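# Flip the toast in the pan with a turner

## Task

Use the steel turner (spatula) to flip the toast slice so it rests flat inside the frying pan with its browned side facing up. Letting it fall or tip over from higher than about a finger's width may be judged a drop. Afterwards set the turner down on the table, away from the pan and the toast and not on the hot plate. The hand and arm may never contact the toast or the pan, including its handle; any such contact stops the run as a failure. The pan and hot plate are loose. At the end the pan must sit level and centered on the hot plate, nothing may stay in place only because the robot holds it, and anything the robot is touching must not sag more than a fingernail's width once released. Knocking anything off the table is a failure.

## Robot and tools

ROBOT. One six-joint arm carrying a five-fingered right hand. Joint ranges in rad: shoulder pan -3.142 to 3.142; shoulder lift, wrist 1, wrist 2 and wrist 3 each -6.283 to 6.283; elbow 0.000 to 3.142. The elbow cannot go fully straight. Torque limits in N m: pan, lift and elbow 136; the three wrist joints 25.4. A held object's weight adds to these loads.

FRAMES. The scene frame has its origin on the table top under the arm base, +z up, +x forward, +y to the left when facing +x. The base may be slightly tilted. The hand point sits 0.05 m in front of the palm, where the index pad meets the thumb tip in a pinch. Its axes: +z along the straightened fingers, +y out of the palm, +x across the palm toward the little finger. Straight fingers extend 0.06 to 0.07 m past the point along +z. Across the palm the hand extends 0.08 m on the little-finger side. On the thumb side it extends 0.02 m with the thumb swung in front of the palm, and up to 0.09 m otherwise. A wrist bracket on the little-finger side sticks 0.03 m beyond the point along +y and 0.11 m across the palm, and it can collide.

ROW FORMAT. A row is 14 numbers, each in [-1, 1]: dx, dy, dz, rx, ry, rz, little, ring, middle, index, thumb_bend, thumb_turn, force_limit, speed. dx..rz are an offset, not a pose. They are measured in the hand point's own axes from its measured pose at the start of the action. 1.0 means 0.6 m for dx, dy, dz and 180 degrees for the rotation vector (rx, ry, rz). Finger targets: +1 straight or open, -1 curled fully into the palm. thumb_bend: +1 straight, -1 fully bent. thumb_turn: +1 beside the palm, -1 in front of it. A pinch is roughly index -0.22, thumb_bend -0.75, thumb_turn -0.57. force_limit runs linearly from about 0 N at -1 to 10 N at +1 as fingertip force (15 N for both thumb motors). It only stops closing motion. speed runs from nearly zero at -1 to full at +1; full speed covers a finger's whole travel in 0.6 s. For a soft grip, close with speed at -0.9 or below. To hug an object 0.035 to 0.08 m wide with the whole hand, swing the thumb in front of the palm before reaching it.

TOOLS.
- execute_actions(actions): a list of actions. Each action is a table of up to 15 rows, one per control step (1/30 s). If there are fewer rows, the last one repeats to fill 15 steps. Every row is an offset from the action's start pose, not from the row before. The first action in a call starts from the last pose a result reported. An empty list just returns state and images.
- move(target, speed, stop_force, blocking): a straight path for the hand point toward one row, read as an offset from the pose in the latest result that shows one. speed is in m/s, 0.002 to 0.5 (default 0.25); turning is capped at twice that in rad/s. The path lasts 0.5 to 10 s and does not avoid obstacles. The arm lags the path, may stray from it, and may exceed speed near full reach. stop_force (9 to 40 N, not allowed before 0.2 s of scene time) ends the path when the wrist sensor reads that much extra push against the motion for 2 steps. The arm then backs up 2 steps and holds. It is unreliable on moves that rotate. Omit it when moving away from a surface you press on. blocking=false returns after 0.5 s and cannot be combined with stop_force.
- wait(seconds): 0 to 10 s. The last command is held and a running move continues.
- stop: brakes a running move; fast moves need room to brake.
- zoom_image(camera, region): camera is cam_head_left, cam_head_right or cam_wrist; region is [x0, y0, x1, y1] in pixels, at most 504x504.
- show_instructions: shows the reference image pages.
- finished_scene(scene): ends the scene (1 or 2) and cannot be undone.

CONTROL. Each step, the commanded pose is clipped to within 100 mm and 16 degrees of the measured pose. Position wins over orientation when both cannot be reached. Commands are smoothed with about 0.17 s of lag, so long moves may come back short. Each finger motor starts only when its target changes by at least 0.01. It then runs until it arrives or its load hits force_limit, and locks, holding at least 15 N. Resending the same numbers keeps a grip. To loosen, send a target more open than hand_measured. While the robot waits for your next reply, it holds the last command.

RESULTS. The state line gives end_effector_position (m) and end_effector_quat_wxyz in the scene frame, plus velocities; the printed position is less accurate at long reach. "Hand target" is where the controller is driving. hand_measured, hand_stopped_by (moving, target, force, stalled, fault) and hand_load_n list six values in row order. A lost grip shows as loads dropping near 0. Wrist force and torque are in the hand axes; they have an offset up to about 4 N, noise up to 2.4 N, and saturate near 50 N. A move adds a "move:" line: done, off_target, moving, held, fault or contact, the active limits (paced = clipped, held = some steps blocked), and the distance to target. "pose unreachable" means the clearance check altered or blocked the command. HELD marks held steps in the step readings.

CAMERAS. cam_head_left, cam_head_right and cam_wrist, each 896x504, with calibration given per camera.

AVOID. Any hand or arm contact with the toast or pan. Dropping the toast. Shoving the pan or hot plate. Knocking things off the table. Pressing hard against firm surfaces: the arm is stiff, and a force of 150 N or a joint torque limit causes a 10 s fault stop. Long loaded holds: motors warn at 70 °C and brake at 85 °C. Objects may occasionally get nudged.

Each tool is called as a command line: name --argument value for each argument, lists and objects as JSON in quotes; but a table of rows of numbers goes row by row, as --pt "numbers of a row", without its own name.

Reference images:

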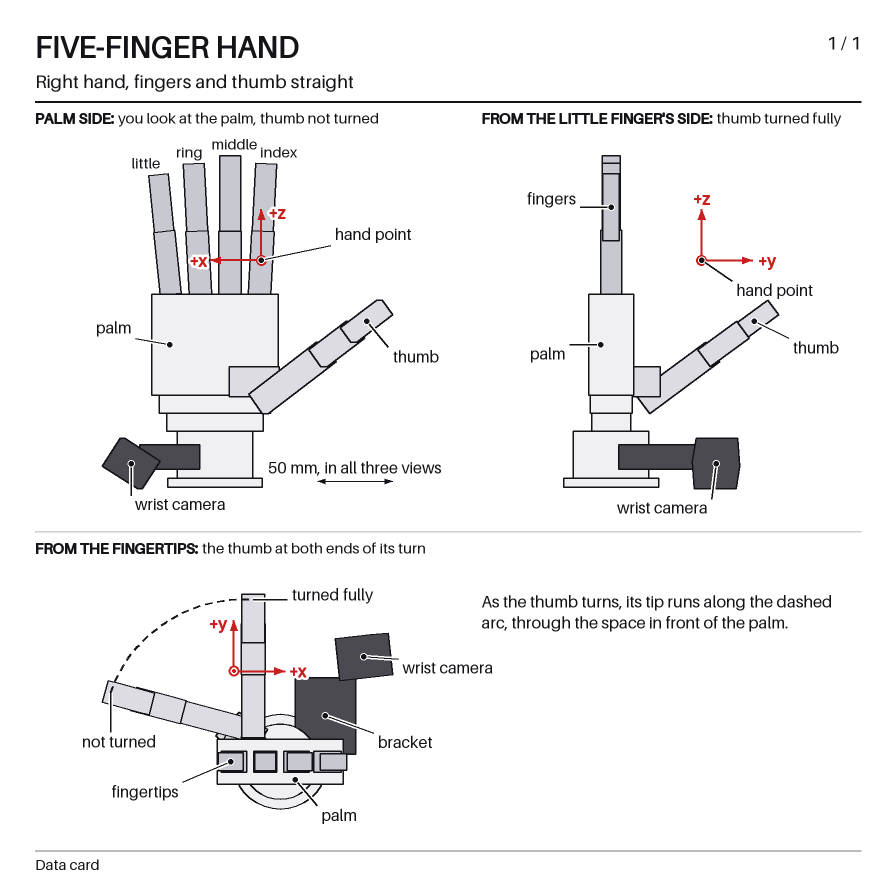

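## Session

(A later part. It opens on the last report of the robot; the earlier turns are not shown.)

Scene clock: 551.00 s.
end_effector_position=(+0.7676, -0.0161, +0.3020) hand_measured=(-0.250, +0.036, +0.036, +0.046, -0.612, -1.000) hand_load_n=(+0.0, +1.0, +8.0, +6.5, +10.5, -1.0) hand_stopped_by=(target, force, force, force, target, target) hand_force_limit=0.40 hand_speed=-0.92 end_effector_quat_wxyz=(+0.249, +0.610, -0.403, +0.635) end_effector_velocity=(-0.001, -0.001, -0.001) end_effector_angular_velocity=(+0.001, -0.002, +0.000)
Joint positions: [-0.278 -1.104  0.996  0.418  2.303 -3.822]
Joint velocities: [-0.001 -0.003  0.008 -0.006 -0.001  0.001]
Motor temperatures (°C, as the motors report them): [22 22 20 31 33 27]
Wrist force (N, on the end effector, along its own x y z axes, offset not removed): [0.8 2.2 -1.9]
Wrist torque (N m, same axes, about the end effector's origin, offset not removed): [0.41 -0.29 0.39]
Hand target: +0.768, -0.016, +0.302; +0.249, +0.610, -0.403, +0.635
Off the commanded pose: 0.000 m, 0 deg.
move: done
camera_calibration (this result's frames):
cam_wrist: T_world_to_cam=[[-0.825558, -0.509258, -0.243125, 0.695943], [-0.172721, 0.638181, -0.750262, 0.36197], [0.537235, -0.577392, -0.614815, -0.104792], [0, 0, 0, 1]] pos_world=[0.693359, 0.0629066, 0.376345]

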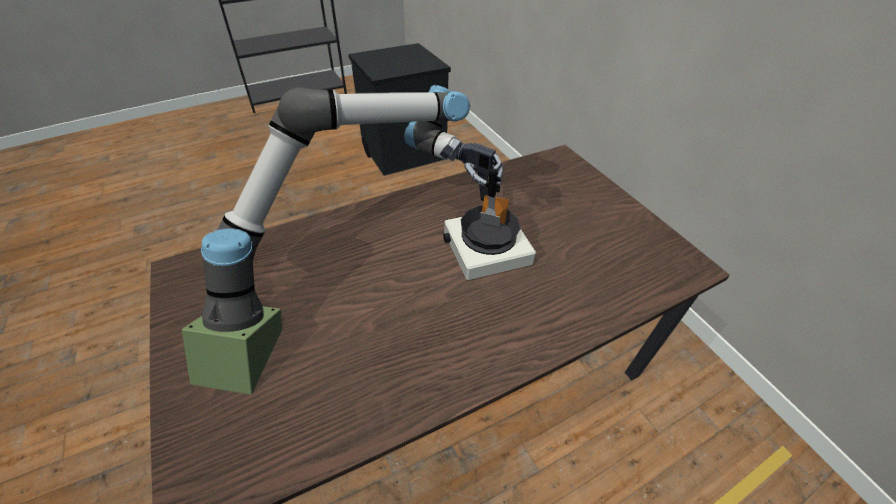

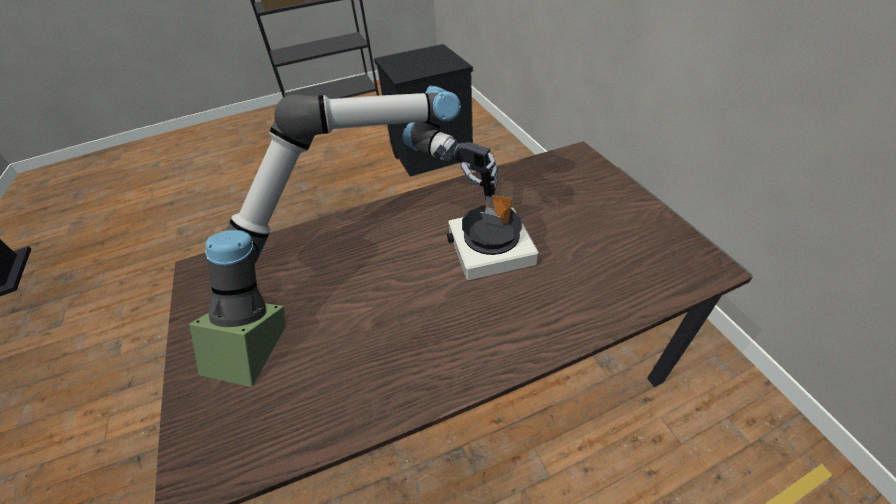

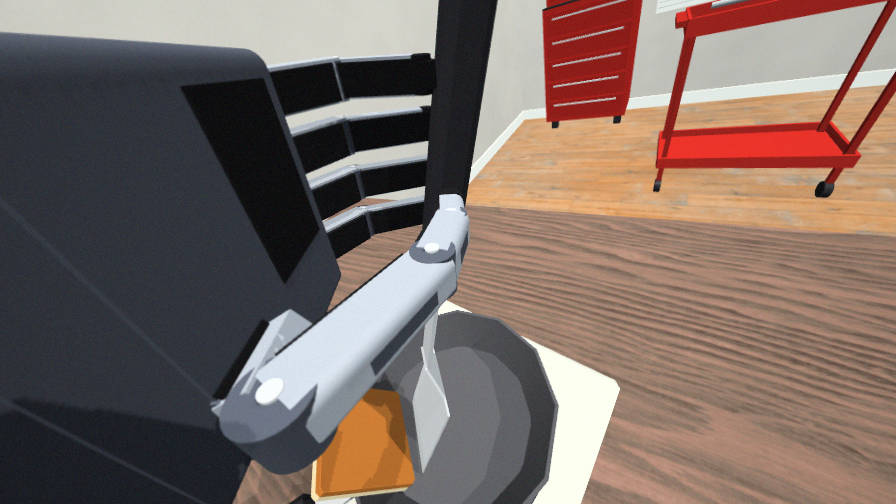

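move --target '[-0.0273,0.1079,0.0270,0.0015,-0.0227,0.0916,-0.25,-0.3,-0.35,-0.4,-0.62,-1,0.4,-0.92]' --speed 0.15

move --target '[-0.0322,0.1089,0.0273,0.0015,-0.0227,0.0916,-0.25,-0.3,-0.35,-0.4,-0.62,-1,0.4,-0.92]' --speed 0.15

zoom_image --camera "cam_wrist" --region '[330, 324, 510, 504]'

zoom_image --camera "cam_head_right" --region '[440, 180, 540, 280]'

Scene clock: 575.53 s.
end_effector_position=(+0.7270, -0.0620, +0.2715) hand_measured=(-0.250, +0.036, +0.036, +0.046, -0.612, -1.000) hand_load_n=(+0.0, +1.0, +8.0, +6.5, +10.5, -1.0) hand_stopped_by=(target, force, force, force, target, target) hand_force_limit=0.40 hand_speed=-0.92 end_effector_quat_wxyz=(+0.140, +0.569, -0.493, +0.643) end_effector_velocity=(-0.002, -0.001, -0.001) end_effector_angular_velocity=(+0.007, -0.006, +0.002)
Joint positions: [-0.396 -1.244  1.298  0.269  2.128 -3.556]
Joint velocities: [-0.005 -0.006  0.013 -0.008 -0.008  0.007]
Motor temperatures (°C, as the motors report them): [22 22 20 31 33 27]
Wrist force (N, on the end effector, along its own x y z axes, offset not removed): [-1.1 3.2 -0.8]
Wrist torque (N m, same axes, about the end effector's origin, offset not removed): [0.53 -0.02 0.25]
Hand target: +0.727, -0.062, +0.271; +0.140, +0.568, -0.493, +0.643
Off the commanded pose: 0.000 m, 0 deg.
move: done
camera_calibration (this result's frames):
cam_wrist: T_world_to_cam=[[-0.752154, -0.425783, -0.502964, 0.653945], [-0.0381648, 0.790102, -0.611786, 0.235344], [0.657881, -0.440962, -0.610529, -0.208617], [0, 0, 0, 1]] pos_world=[0.638095, 0.000500734, 0.345524]

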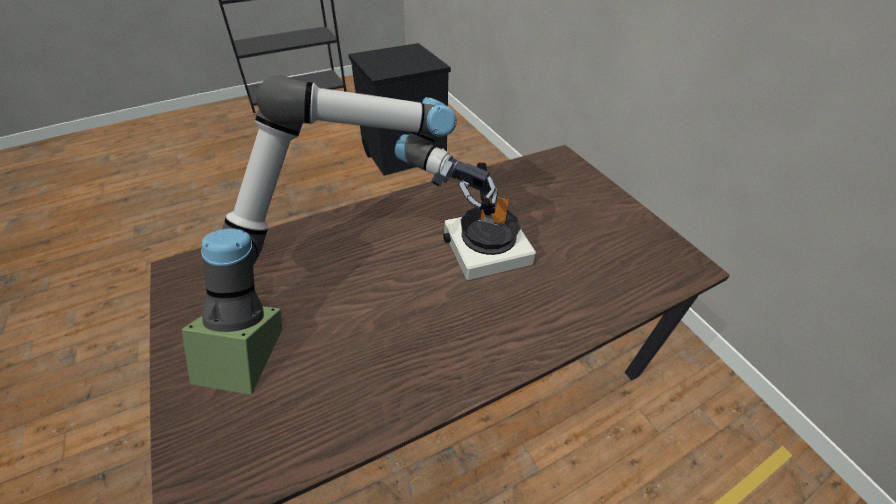

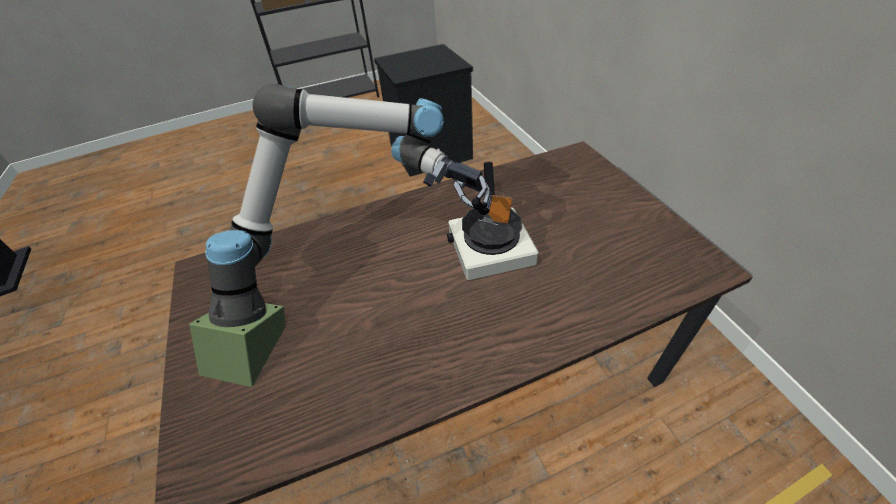

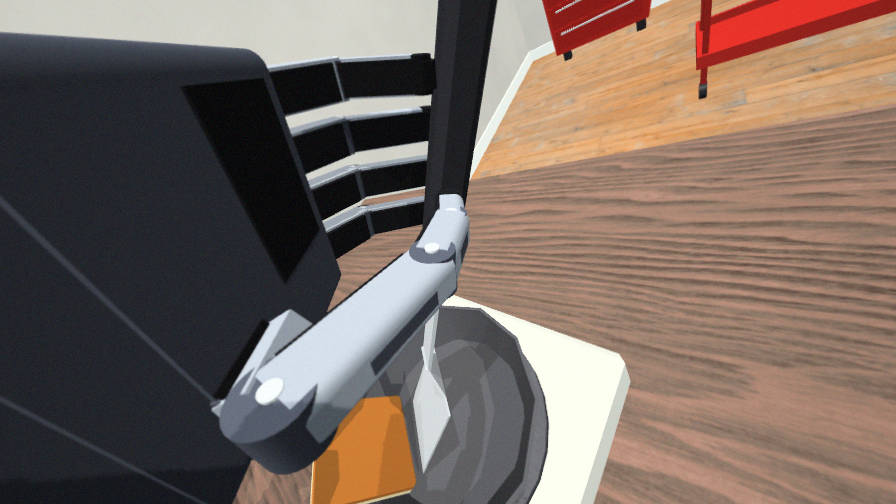

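Scene clock: 576.97 s.
end_effector_position=(+0.6945, -0.0986, +0.2215) hand_measured=(-0.250, +0.036, +0.036, +0.046, -0.612, -1.000) hand_load_n=(+0.0, +1.0, +8.0, +6.0, +11.0, -1.0) hand_stopped_by=(target, force, force, force, target, target) hand_force_limit=0.40 hand_speed=-0.92 end_effector_quat_wxyz=(+0.028, +0.515, -0.572, +0.638) end_effector_velocity=(-0.001, -0.001, -0.001) end_effector_angular_velocity=(+0.005, -0.006, +0.001)
Joint positions: [-0.501 -1.316  1.552  0.087  1.96  -3.298]
Joint velocities: [-0.003 -0.002  0.007 -0.007 -0.005  0.006]
Motor temperatures (°C, as the motors report them): [22 22 20 31 33 27]
Wrist force (N, on the end effector, along its own x y z axes, offset not removed): [2.3 3.7 0.8]
Wrist torque (N m, same axes, about the end effector's origin, offset not removed): [0.41 -0.51 0.30]
Hand target: +0.694, -0.099, +0.221; +0.028, +0.515, -0.573, +0.637
Off the commanded pose: 0.000 m, 0 deg.
move: done
camera_calibration (this result's frames):
cam_wrist: T_world_to_cam=[[-0.631583, -0.2892, -0.719351, 0.566464], [0.0639033, 0.905251, -0.420044, 0.130459], [0.77267, -0.311261, -0.55326, -0.313535], [0, 0, 0, 1]] pos_world=[0.591691, -0.0518677, 0.288818]

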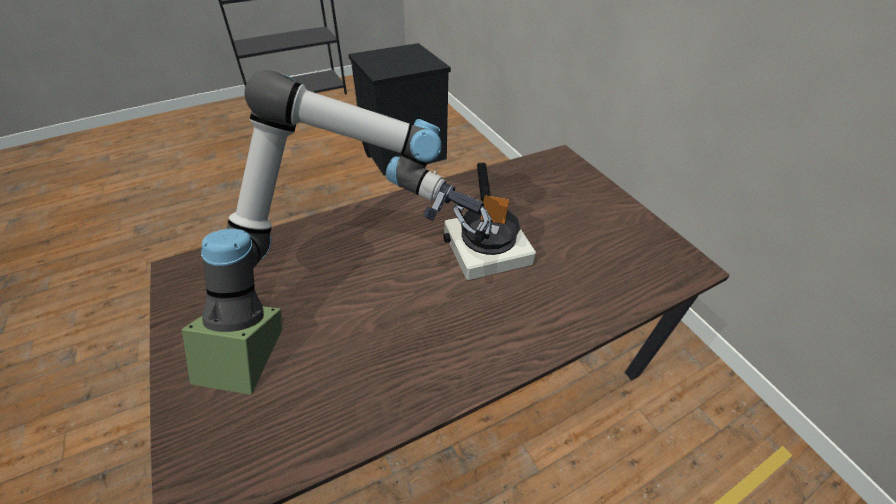

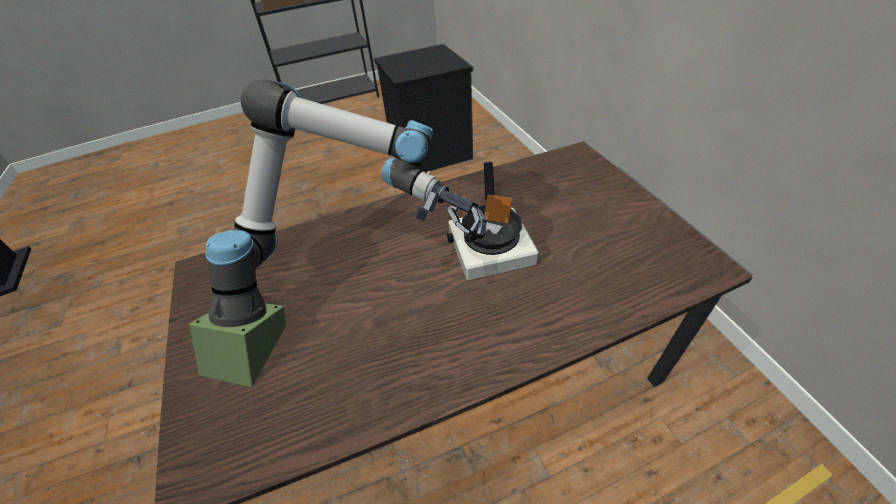

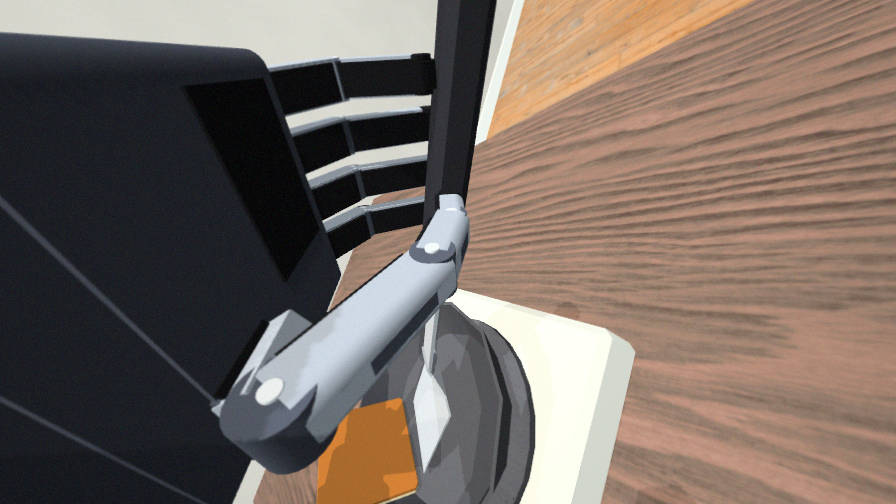

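Region (330, 324, 510, 504) of cam_wrist's 896x504 image, scaled by 2.800, with more detail than that image has.

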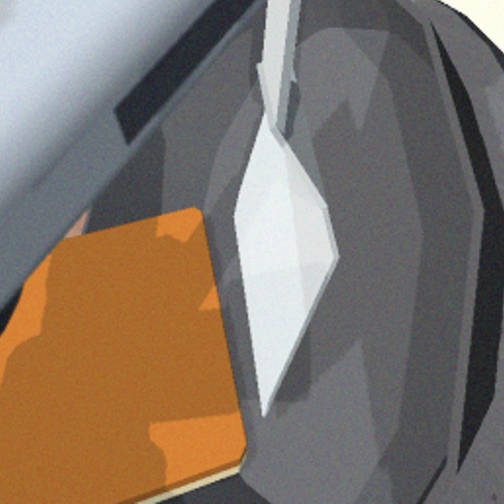

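Region (440, 180, 540, 280) of cam_head_right's 896x504 image, scaled by 5.040, with more detail than that image has.

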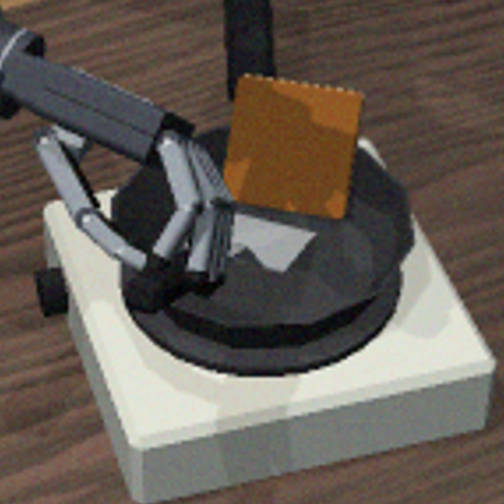

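move --target '[-0.0190,-0.0041,-0.0008,0,0,0,-0.25,-0.3,-0.35,-0.4,-0.62,-1,0.4,-0.92]' --speed 0.02

move --target '[-0.0145,-0.0134,-0.0031,0,0,0,-0.25,-0.3,-0.35,-0.4,-0.62,-1,0.4,-0.92]' --speed 0.012

zoom_image --camera "cam_wrist" --region '[330, 324, 510, 504]'

zoom_image --camera "cam_head_right" --region '[440, 180, 540, 280]'

Scene clock: 585.70 s.
end_effector_position=(+0.7010, -0.0912, +0.2155) hand_measured=(-0.250, +0.036, +0.036, +0.046, -0.612, -1.000) hand_load_n=(+0.0, +1.0, +8.0, +6.5, +11.0, -1.0) hand_stopped_by=(target, force, force, force, target, target) hand_force_limit=0.40 hand_speed=-0.92 end_effector_quat_wxyz=(+0.028, +0.515, -0.572, +0.638) end_effector_velocity=(+0.000, +0.001, -0.002) end_effector_angular_velocity=(+0.001, +0.001, -0.000)
Joint positions: [-0.477 -1.298  1.532  0.093  1.982 -3.29 ]
Joint velocities: [ 0.004  0.003 -0.002  0.     0.003  0.001]
Motor temperatures (°C, as the motors report them): [22 22 20 31 33 27]
Wrist force (N, on the end effector, along its own x y z axes, offset not removed): [-0.1 3.0 -2.6]
Wrist torque (N m, same axes, about the end effector's origin, offset not removed): [0.58 0.12 0.26]
Hand target: +0.701, -0.091, +0.215; +0.028, +0.515, -0.572, +0.638
Off the commanded pose: 0.000 m, 0 deg.
move: done
camera_calibration (this result's frames):
cam_wrist: T_world_to_cam=[[-0.631559, -0.289192, -0.719375, 0.568421], [0.0639021, 0.905262, -0.42002, 0.120814], [0.77269, -0.311237, -0.553247, -0.319546], [0, 0, 0, 1]] pos_world=[0.598181, -0.0444404, 0.282864]

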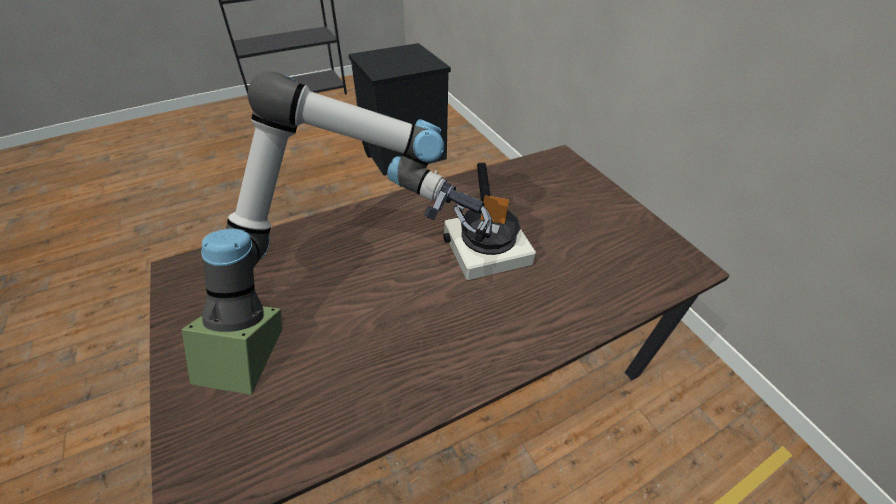

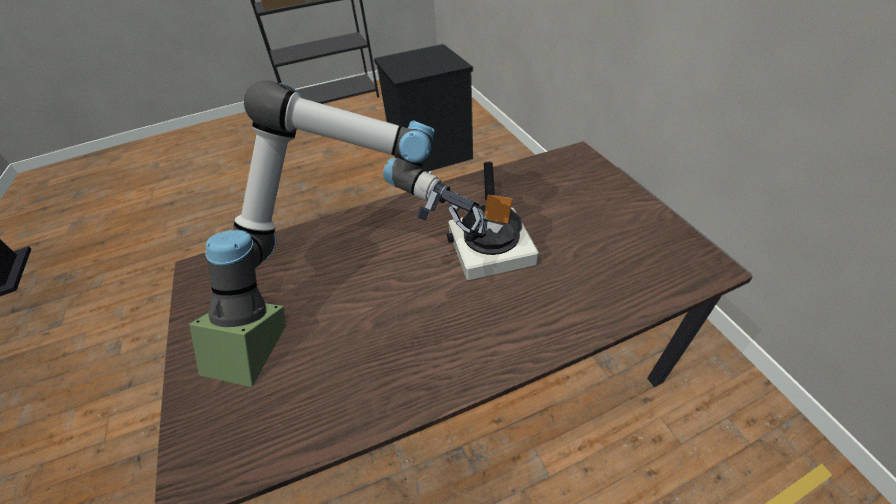

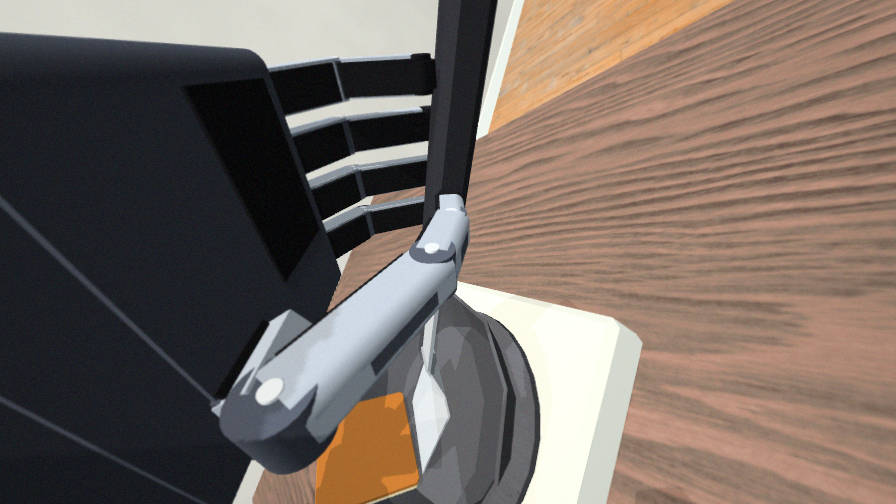

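Scene clock: 586.93 s.
end_effector_position=(+0.7088, -0.0823, +0.2155) hand_measured=(-0.250, +0.036, +0.036, +0.046, -0.612, -1.000) hand_load_n=(+0.0, +0.5, +8.0, +6.5, +11.0, -1.0) hand_stopped_by=(target, force, force, force, target, target) hand_force_limit=0.40 hand_speed=-0.92 end_effector_quat_wxyz=(+0.028, +0.515, -0.572, +0.638) end_effector_velocity=(+0.002, +0.002, -0.000) end_effector_angular_velocity=(+0.000, +0.001, +0.001)
Joint positions: [-0.457 -1.284  1.5    0.114  2.001 -3.283]
Joint velocities: [ 0.004  0.003 -0.006  0.004  0.003  0.   ]
Motor temperatures (°C, as the motors report them): [22 22 20 31 33 27]
Wrist force (N, on the end effector, along its own x y z axes, offset not removed): [0.1 1.5 -0.5]
Wrist torque (N m, same axes, about the end effector's origin, offset not removed): [0.29 0.02 0.16]
Hand target: +0.709, -0.082, +0.216; +0.028, +0.515, -0.572, +0.638
Off the commanded pose: 0.000 m, 0 deg.
move: done
camera_calibration (this result's frames):
cam_wrist: T_world_to_cam=[[-0.631544, -0.289194, -0.719388, 0.575908], [0.0638882, 0.90527, -0.420005, 0.1123], [0.772704, -0.311212, -0.553241, -0.32283], [0, 0, 0, 1]] pos_world=[0.605988, -0.0355815, 0.282865]

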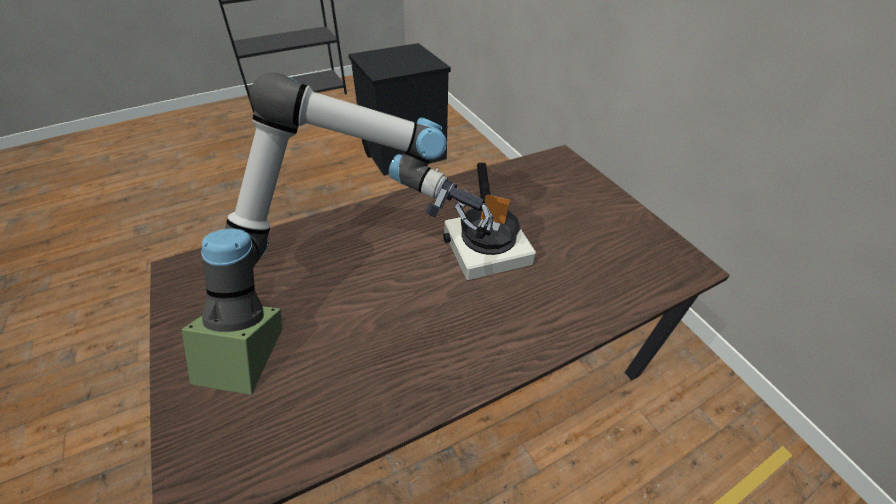

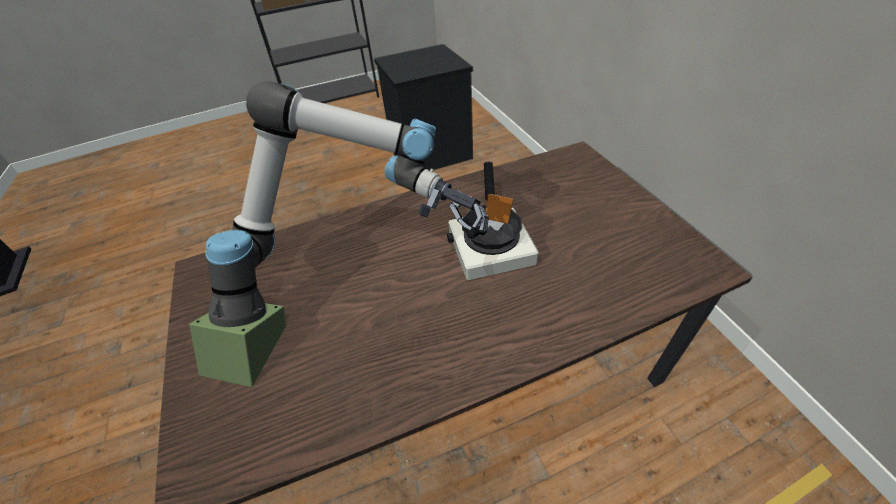

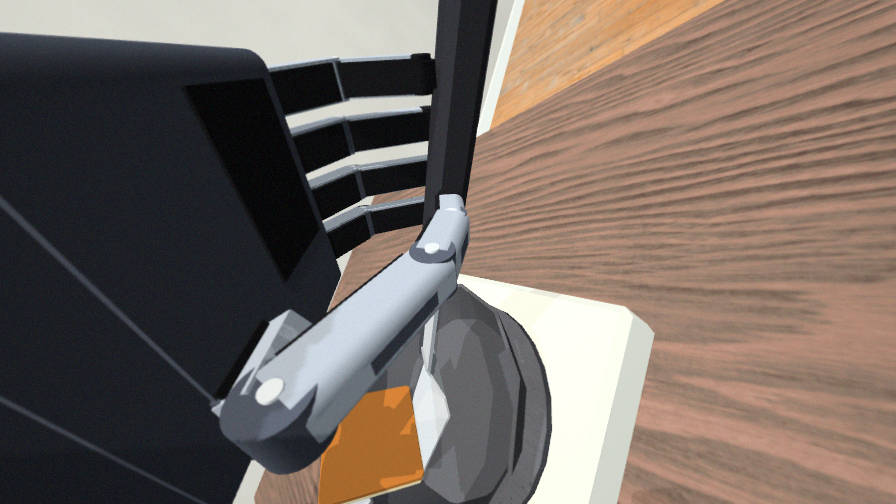

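Region (330, 324, 510, 504) of cam_wrist's 896x504 image, scaled by 2.800, with more detail than that image has.

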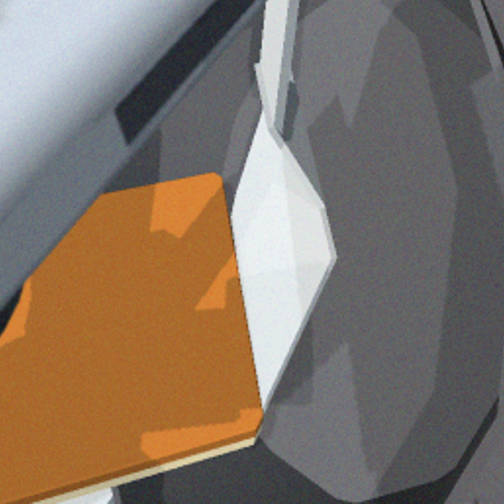

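Region (440, 180, 540, 280) of cam_head_right's 896x504 image, scaled by 5.040, with more detail than that image has.

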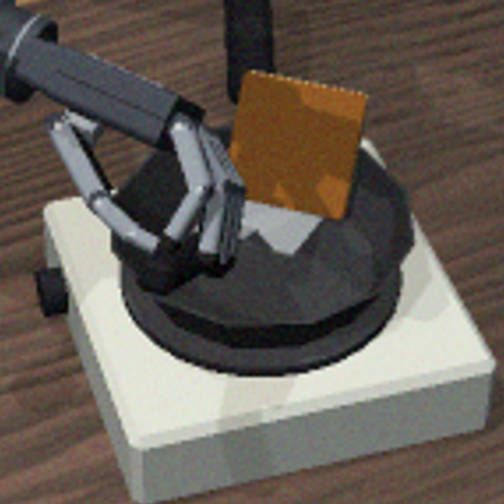

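move --target '[-0.0071,-0.0087,0.0065,0,0,0,-0.25,-0.3,-0.35,-0.4,-0.62,-1,0.4,-0.92]' --speed 0.008

zoom_image --camera "cam_wrist" --region '[330, 324, 510, 504]'

zoom_image --camera "cam_head_right" --region '[440, 180, 540, 280]'

Scene clock: 592.07 s.
end_effector_position=(+0.7164, -0.0811, +0.2155) hand_measured=(-0.250, +0.036, +0.036, +0.046, -0.612, -1.000) hand_load_n=(+0.0, +1.0, +8.0, +5.5, +11.5, -1.0) hand_stopped_by=(target, force, force, force, target, target) hand_force_limit=0.40 hand_speed=-0.92 end_effector_quat_wxyz=(+0.028, +0.515, -0.572, +0.638) end_effector_velocity=(+0.002, +0.000, +0.001) end_effector_angular_velocity=(-0.001, -0.002, +0.000)
Joint positions: [-0.451 -1.268  1.472  0.127  2.007 -3.281]
Joint velocities: [ 0.001  0.003 -0.005  0.001  0.002  0.001]
Motor temperatures (°C, as the motors report them): [22 22 20 31 33 27]
Wrist force (N, on the end effector, along its own x y z axes, offset not removed): [1.9 1.8 -0.5]
Wrist torque (N m, same axes, about the end effector's origin, offset not removed): [0.25 -0.31 0.40]
Hand target: +0.716, -0.081, +0.216; +0.028, +0.515, -0.572, +0.638
Off the commanded pose: 0.000 m, 0 deg.
move: done
camera_calibration (this result's frames):
cam_wrist: T_world_to_cam=[[-0.631534, -0.2892, -0.719394, 0.581027], [0.06388, 0.905272, -0.420003, 0.110759], [0.772712, -0.311201, -0.553236, -0.328312], [0, 0, 0, 1]] pos_world=[0.613553, -0.034405, 0.282872]

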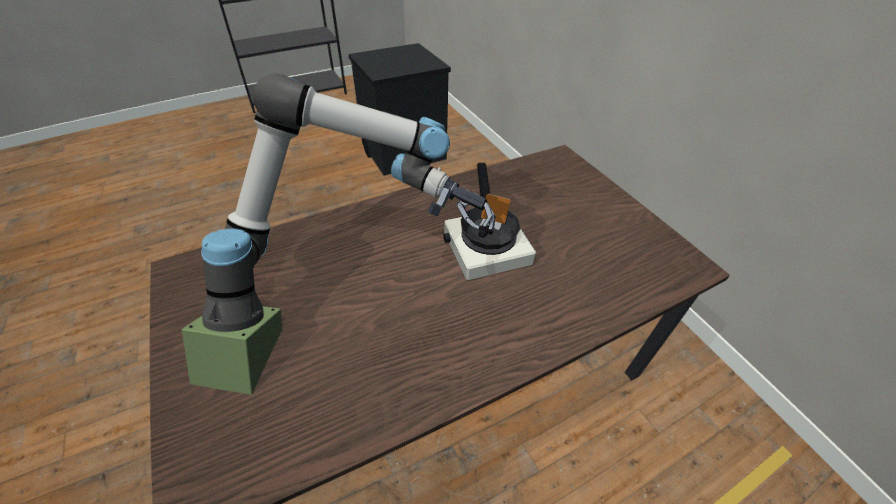

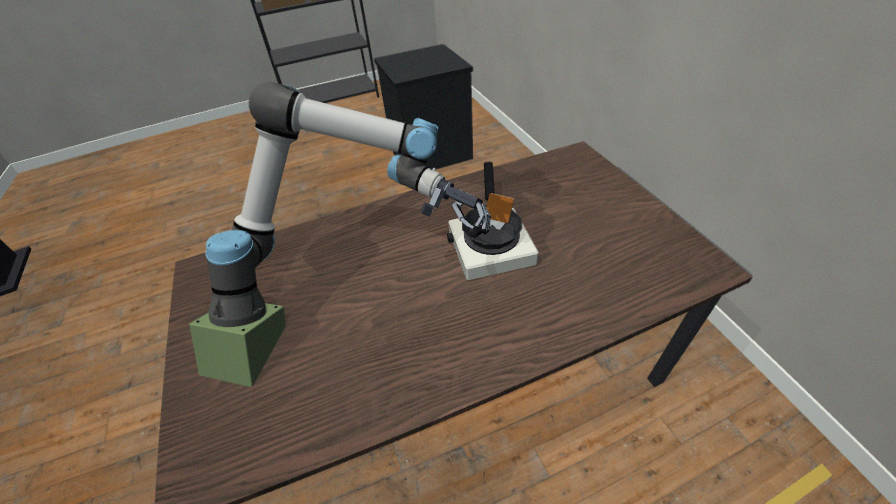

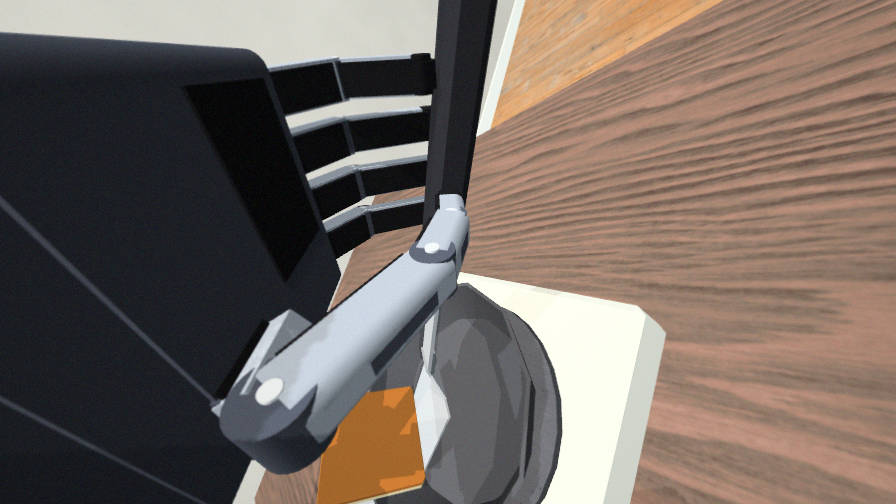

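Region (330, 324, 510, 504) of cam_wrist's 896x504 image, scaled by 2.800, with more detail than that image has.

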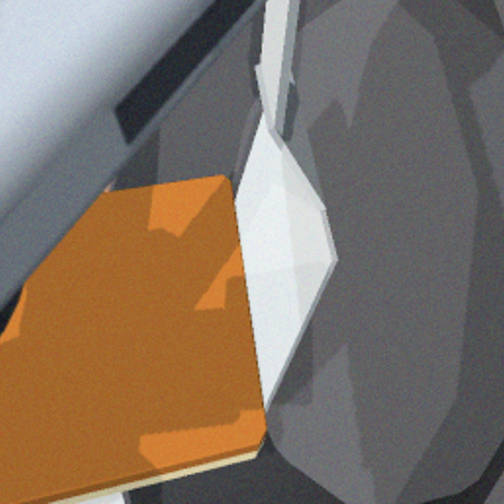

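Region (440, 180, 540, 280) of cam_head_right's 896x504 image, scaled by 5.040, with more detail than that image has.

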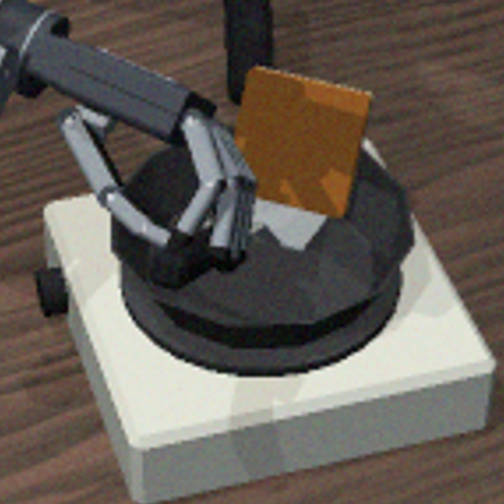

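move --target '[0.0180,0.0099,0.0022,0,0,0,-0.25,-0.3,-0.35,-0.4,-0.62,-1,0.4,-0.92]' --speed 0.012

zoom_image --camera "cam_wrist" --region '[330, 324, 510, 504]'

zoom_image --camera "cam_head_right" --region '[440, 180, 540, 280]'

Scene clock: 596.33 s.
end_effector_position=(+0.7085, -0.0900, +0.2185) hand_measured=(-0.250, +0.036, +0.036, +0.046, -0.612, -1.000) hand_load_n=(+0.0, +1.0, +8.0, +6.0, +11.5, -1.0) hand_stopped_by=(target, force, force, force, target, target) hand_force_limit=0.40 hand_speed=-0.92 end_effector_quat_wxyz=(+0.028, +0.515, -0.572, +0.638) end_effector_velocity=(-0.001, -0.002, +0.001) end_effector_angular_velocity=(-0.003, +0.002, +0.000)
Joint positions: [-0.474 -1.285  1.502  0.111  1.985 -3.289]
Joint velocities: [-0.004 -0.003  0.005 -0.003 -0.003 -0.005]
Motor temperatures (°C, as the motors report them): [22 22 20 31 33 27]
Wrist force (N, on the end effector, along its own x y z axes, offset not removed): [-0.2 1.5 1.0]
Wrist torque (N m, same axes, about the end effector's origin, offset not removed): [0.10 -0.10 0.21]
Hand target: +0.708, -0.090, +0.219; +0.028, +0.515, -0.572, +0.638
Off the commanded pose: 0.000 m, 0 deg.
move: done
camera_calibration (this result's frames):
cam_wrist: T_world_to_cam=[[-0.631549, -0.289202, -0.71938, 0.575659], [0.0638936, 0.905262, -0.420022, 0.120556], [0.772699, -0.311228, -0.553239, -0.323382], [0, 0, 0, 1]] pos_world=[0.605731, -0.043298, 0.285847]

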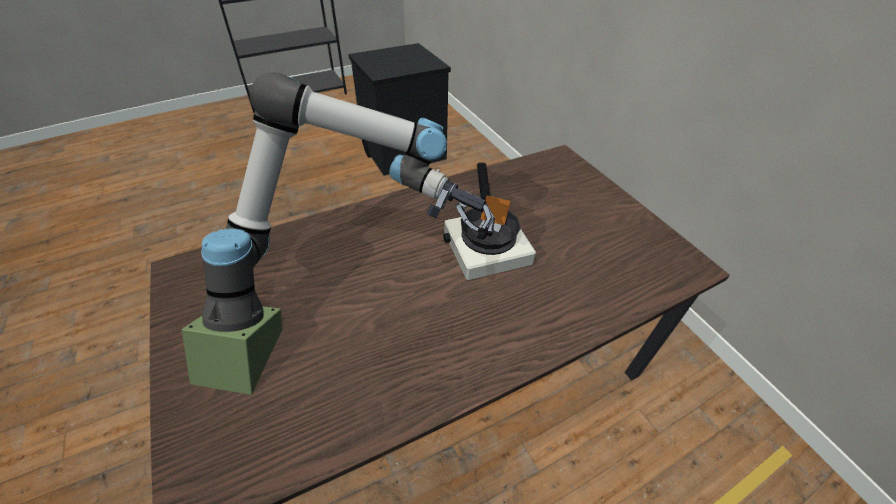

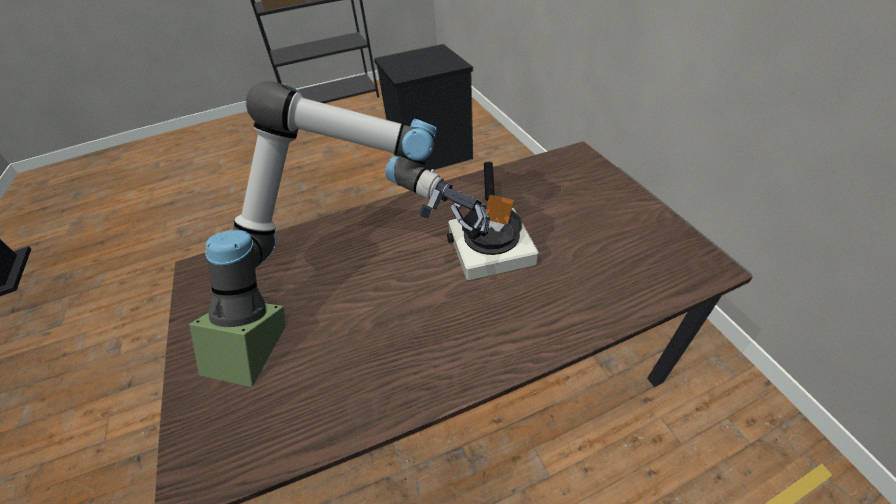

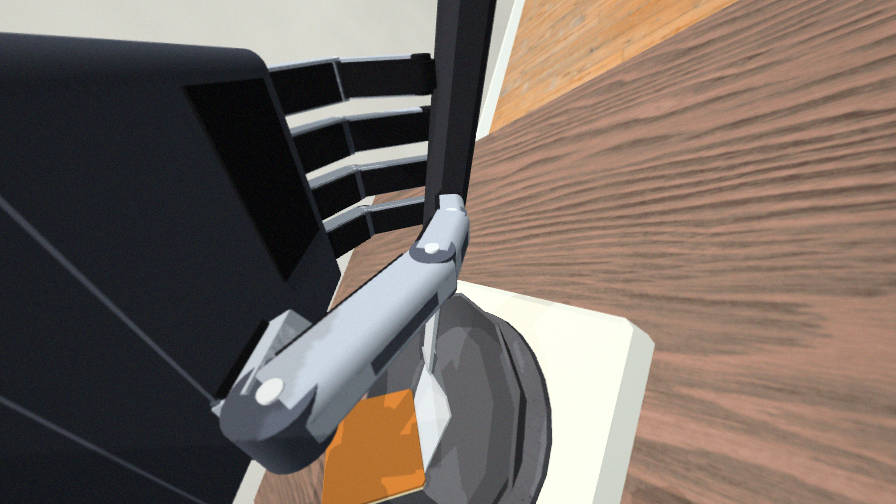

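Region (330, 324, 510, 504) of cam_wrist's 896x504 image, scaled by 2.800, with more detail than that image has.

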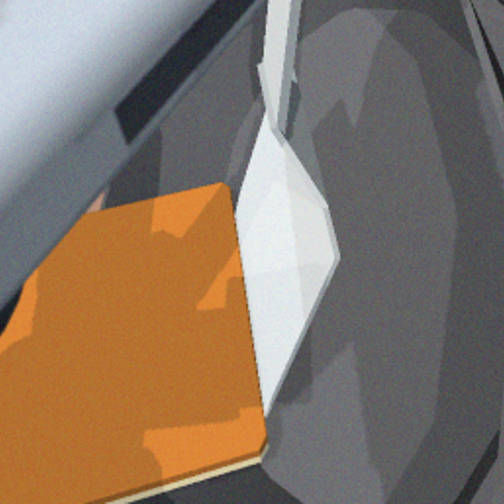

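Region (440, 180, 540, 280) of cam_head_right's 896x504 image, scaled by 5.040, with more detail than that image has.

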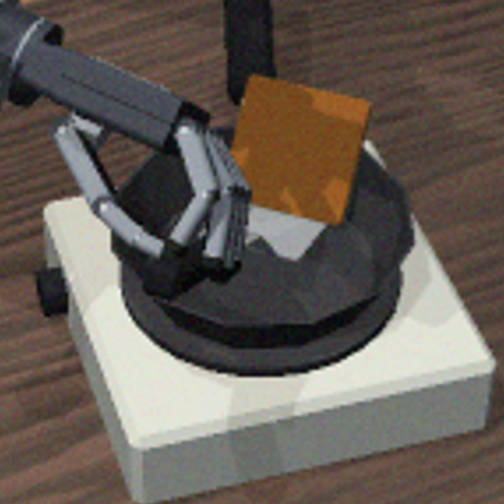

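move --target '[0.0253,0.0212,0.0049,0,0,0,-0.25,-0.3,-0.35,-0.4,-0.62,-1,0.4,-0.92]' --speed 0.015

zoom_image --camera "cam_wrist" --region '[330, 324, 510, 504]'

zoom_image --camera "cam_head_right" --region '[440, 180, 540, 280]'

Scene clock: 600.67 s.
end_effector_position=(+0.6954, -0.1049, +0.2195) hand_measured=(-0.250, +0.036, +0.036, +0.046, -0.612, -1.000) hand_load_n=(+0.0, +1.0, +8.0, +6.0, +11.0, -1.0) hand_stopped_by=(target, force, force, force, target, target) hand_force_limit=0.40 hand_speed=-0.92 end_effector_quat_wxyz=(+0.028, +0.515, -0.572, +0.638) end_effector_velocity=(-0.001, -0.001, +0.000) end_effector_angular_velocity=(-0.001, -0.000, +0.001)
Joint positions: [-0.51  -1.308  1.554  0.077  1.951 -3.301]
Joint velocities: [-0.003 -0.002  0.004 -0.004 -0.003 -0.002]
Motor temperatures (°C, as the motors report them): [22 22 20 31 33 27]
Wrist force (N, on the end effector, along its own x y z axes, offset not removed): [-0.1 2.7 -0.8]
Wrist torque (N m, same axes, about the end effector's origin, offset not removed): [0.39 0.01 0.23]
Hand target: +0.695, -0.105, +0.219; +0.028, +0.515, -0.572, +0.638
Off the commanded pose: 0.000 m, 0 deg.
move: done
camera_calibration (this result's frames):
cam_wrist: T_world_to_cam=[[-0.631566, -0.289213, -0.719361, 0.563777], [0.0639036, 0.905248, -0.420051, 0.135277], [0.772684, -0.31126, -0.553242, -0.317349], [0, 0, 0, 1]] pos_world=[0.592629, -0.0581861, 0.286812]

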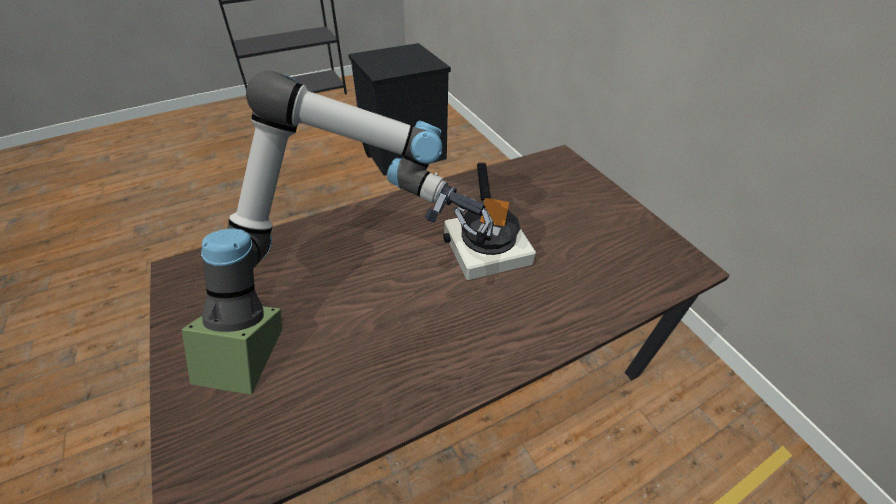

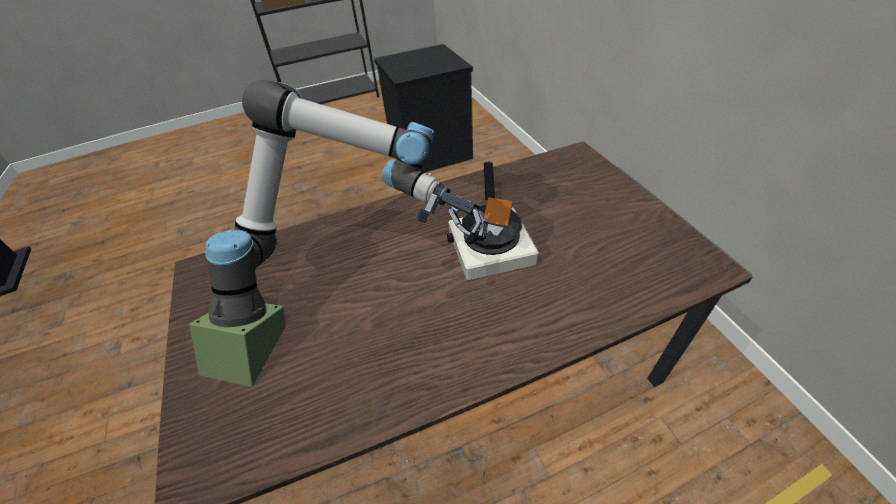

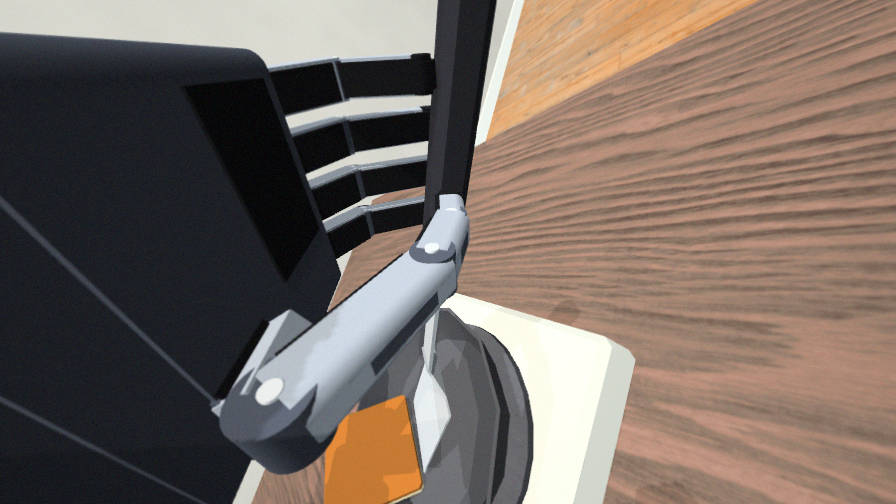

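Region (330, 324, 510, 504) of cam_wrist's 896x504 image, scaled by 2.800, with more detail than that image has.

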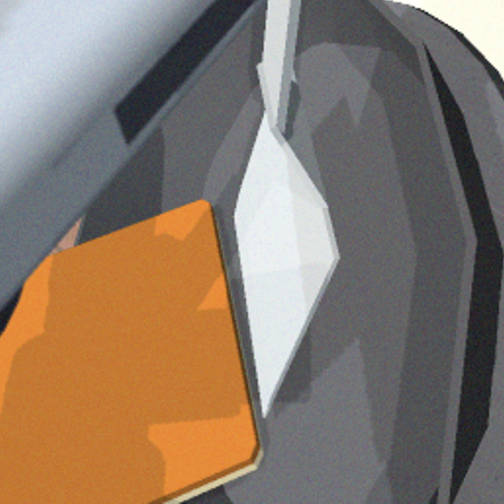

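Region (440, 180, 540, 280) of cam_head_right's 896x504 image, scaled by 5.040, with more detail than that image has.

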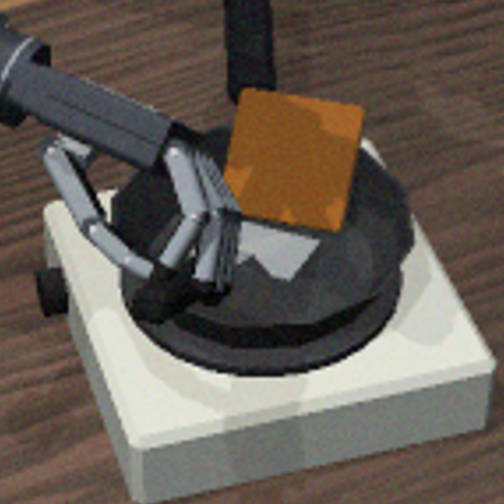

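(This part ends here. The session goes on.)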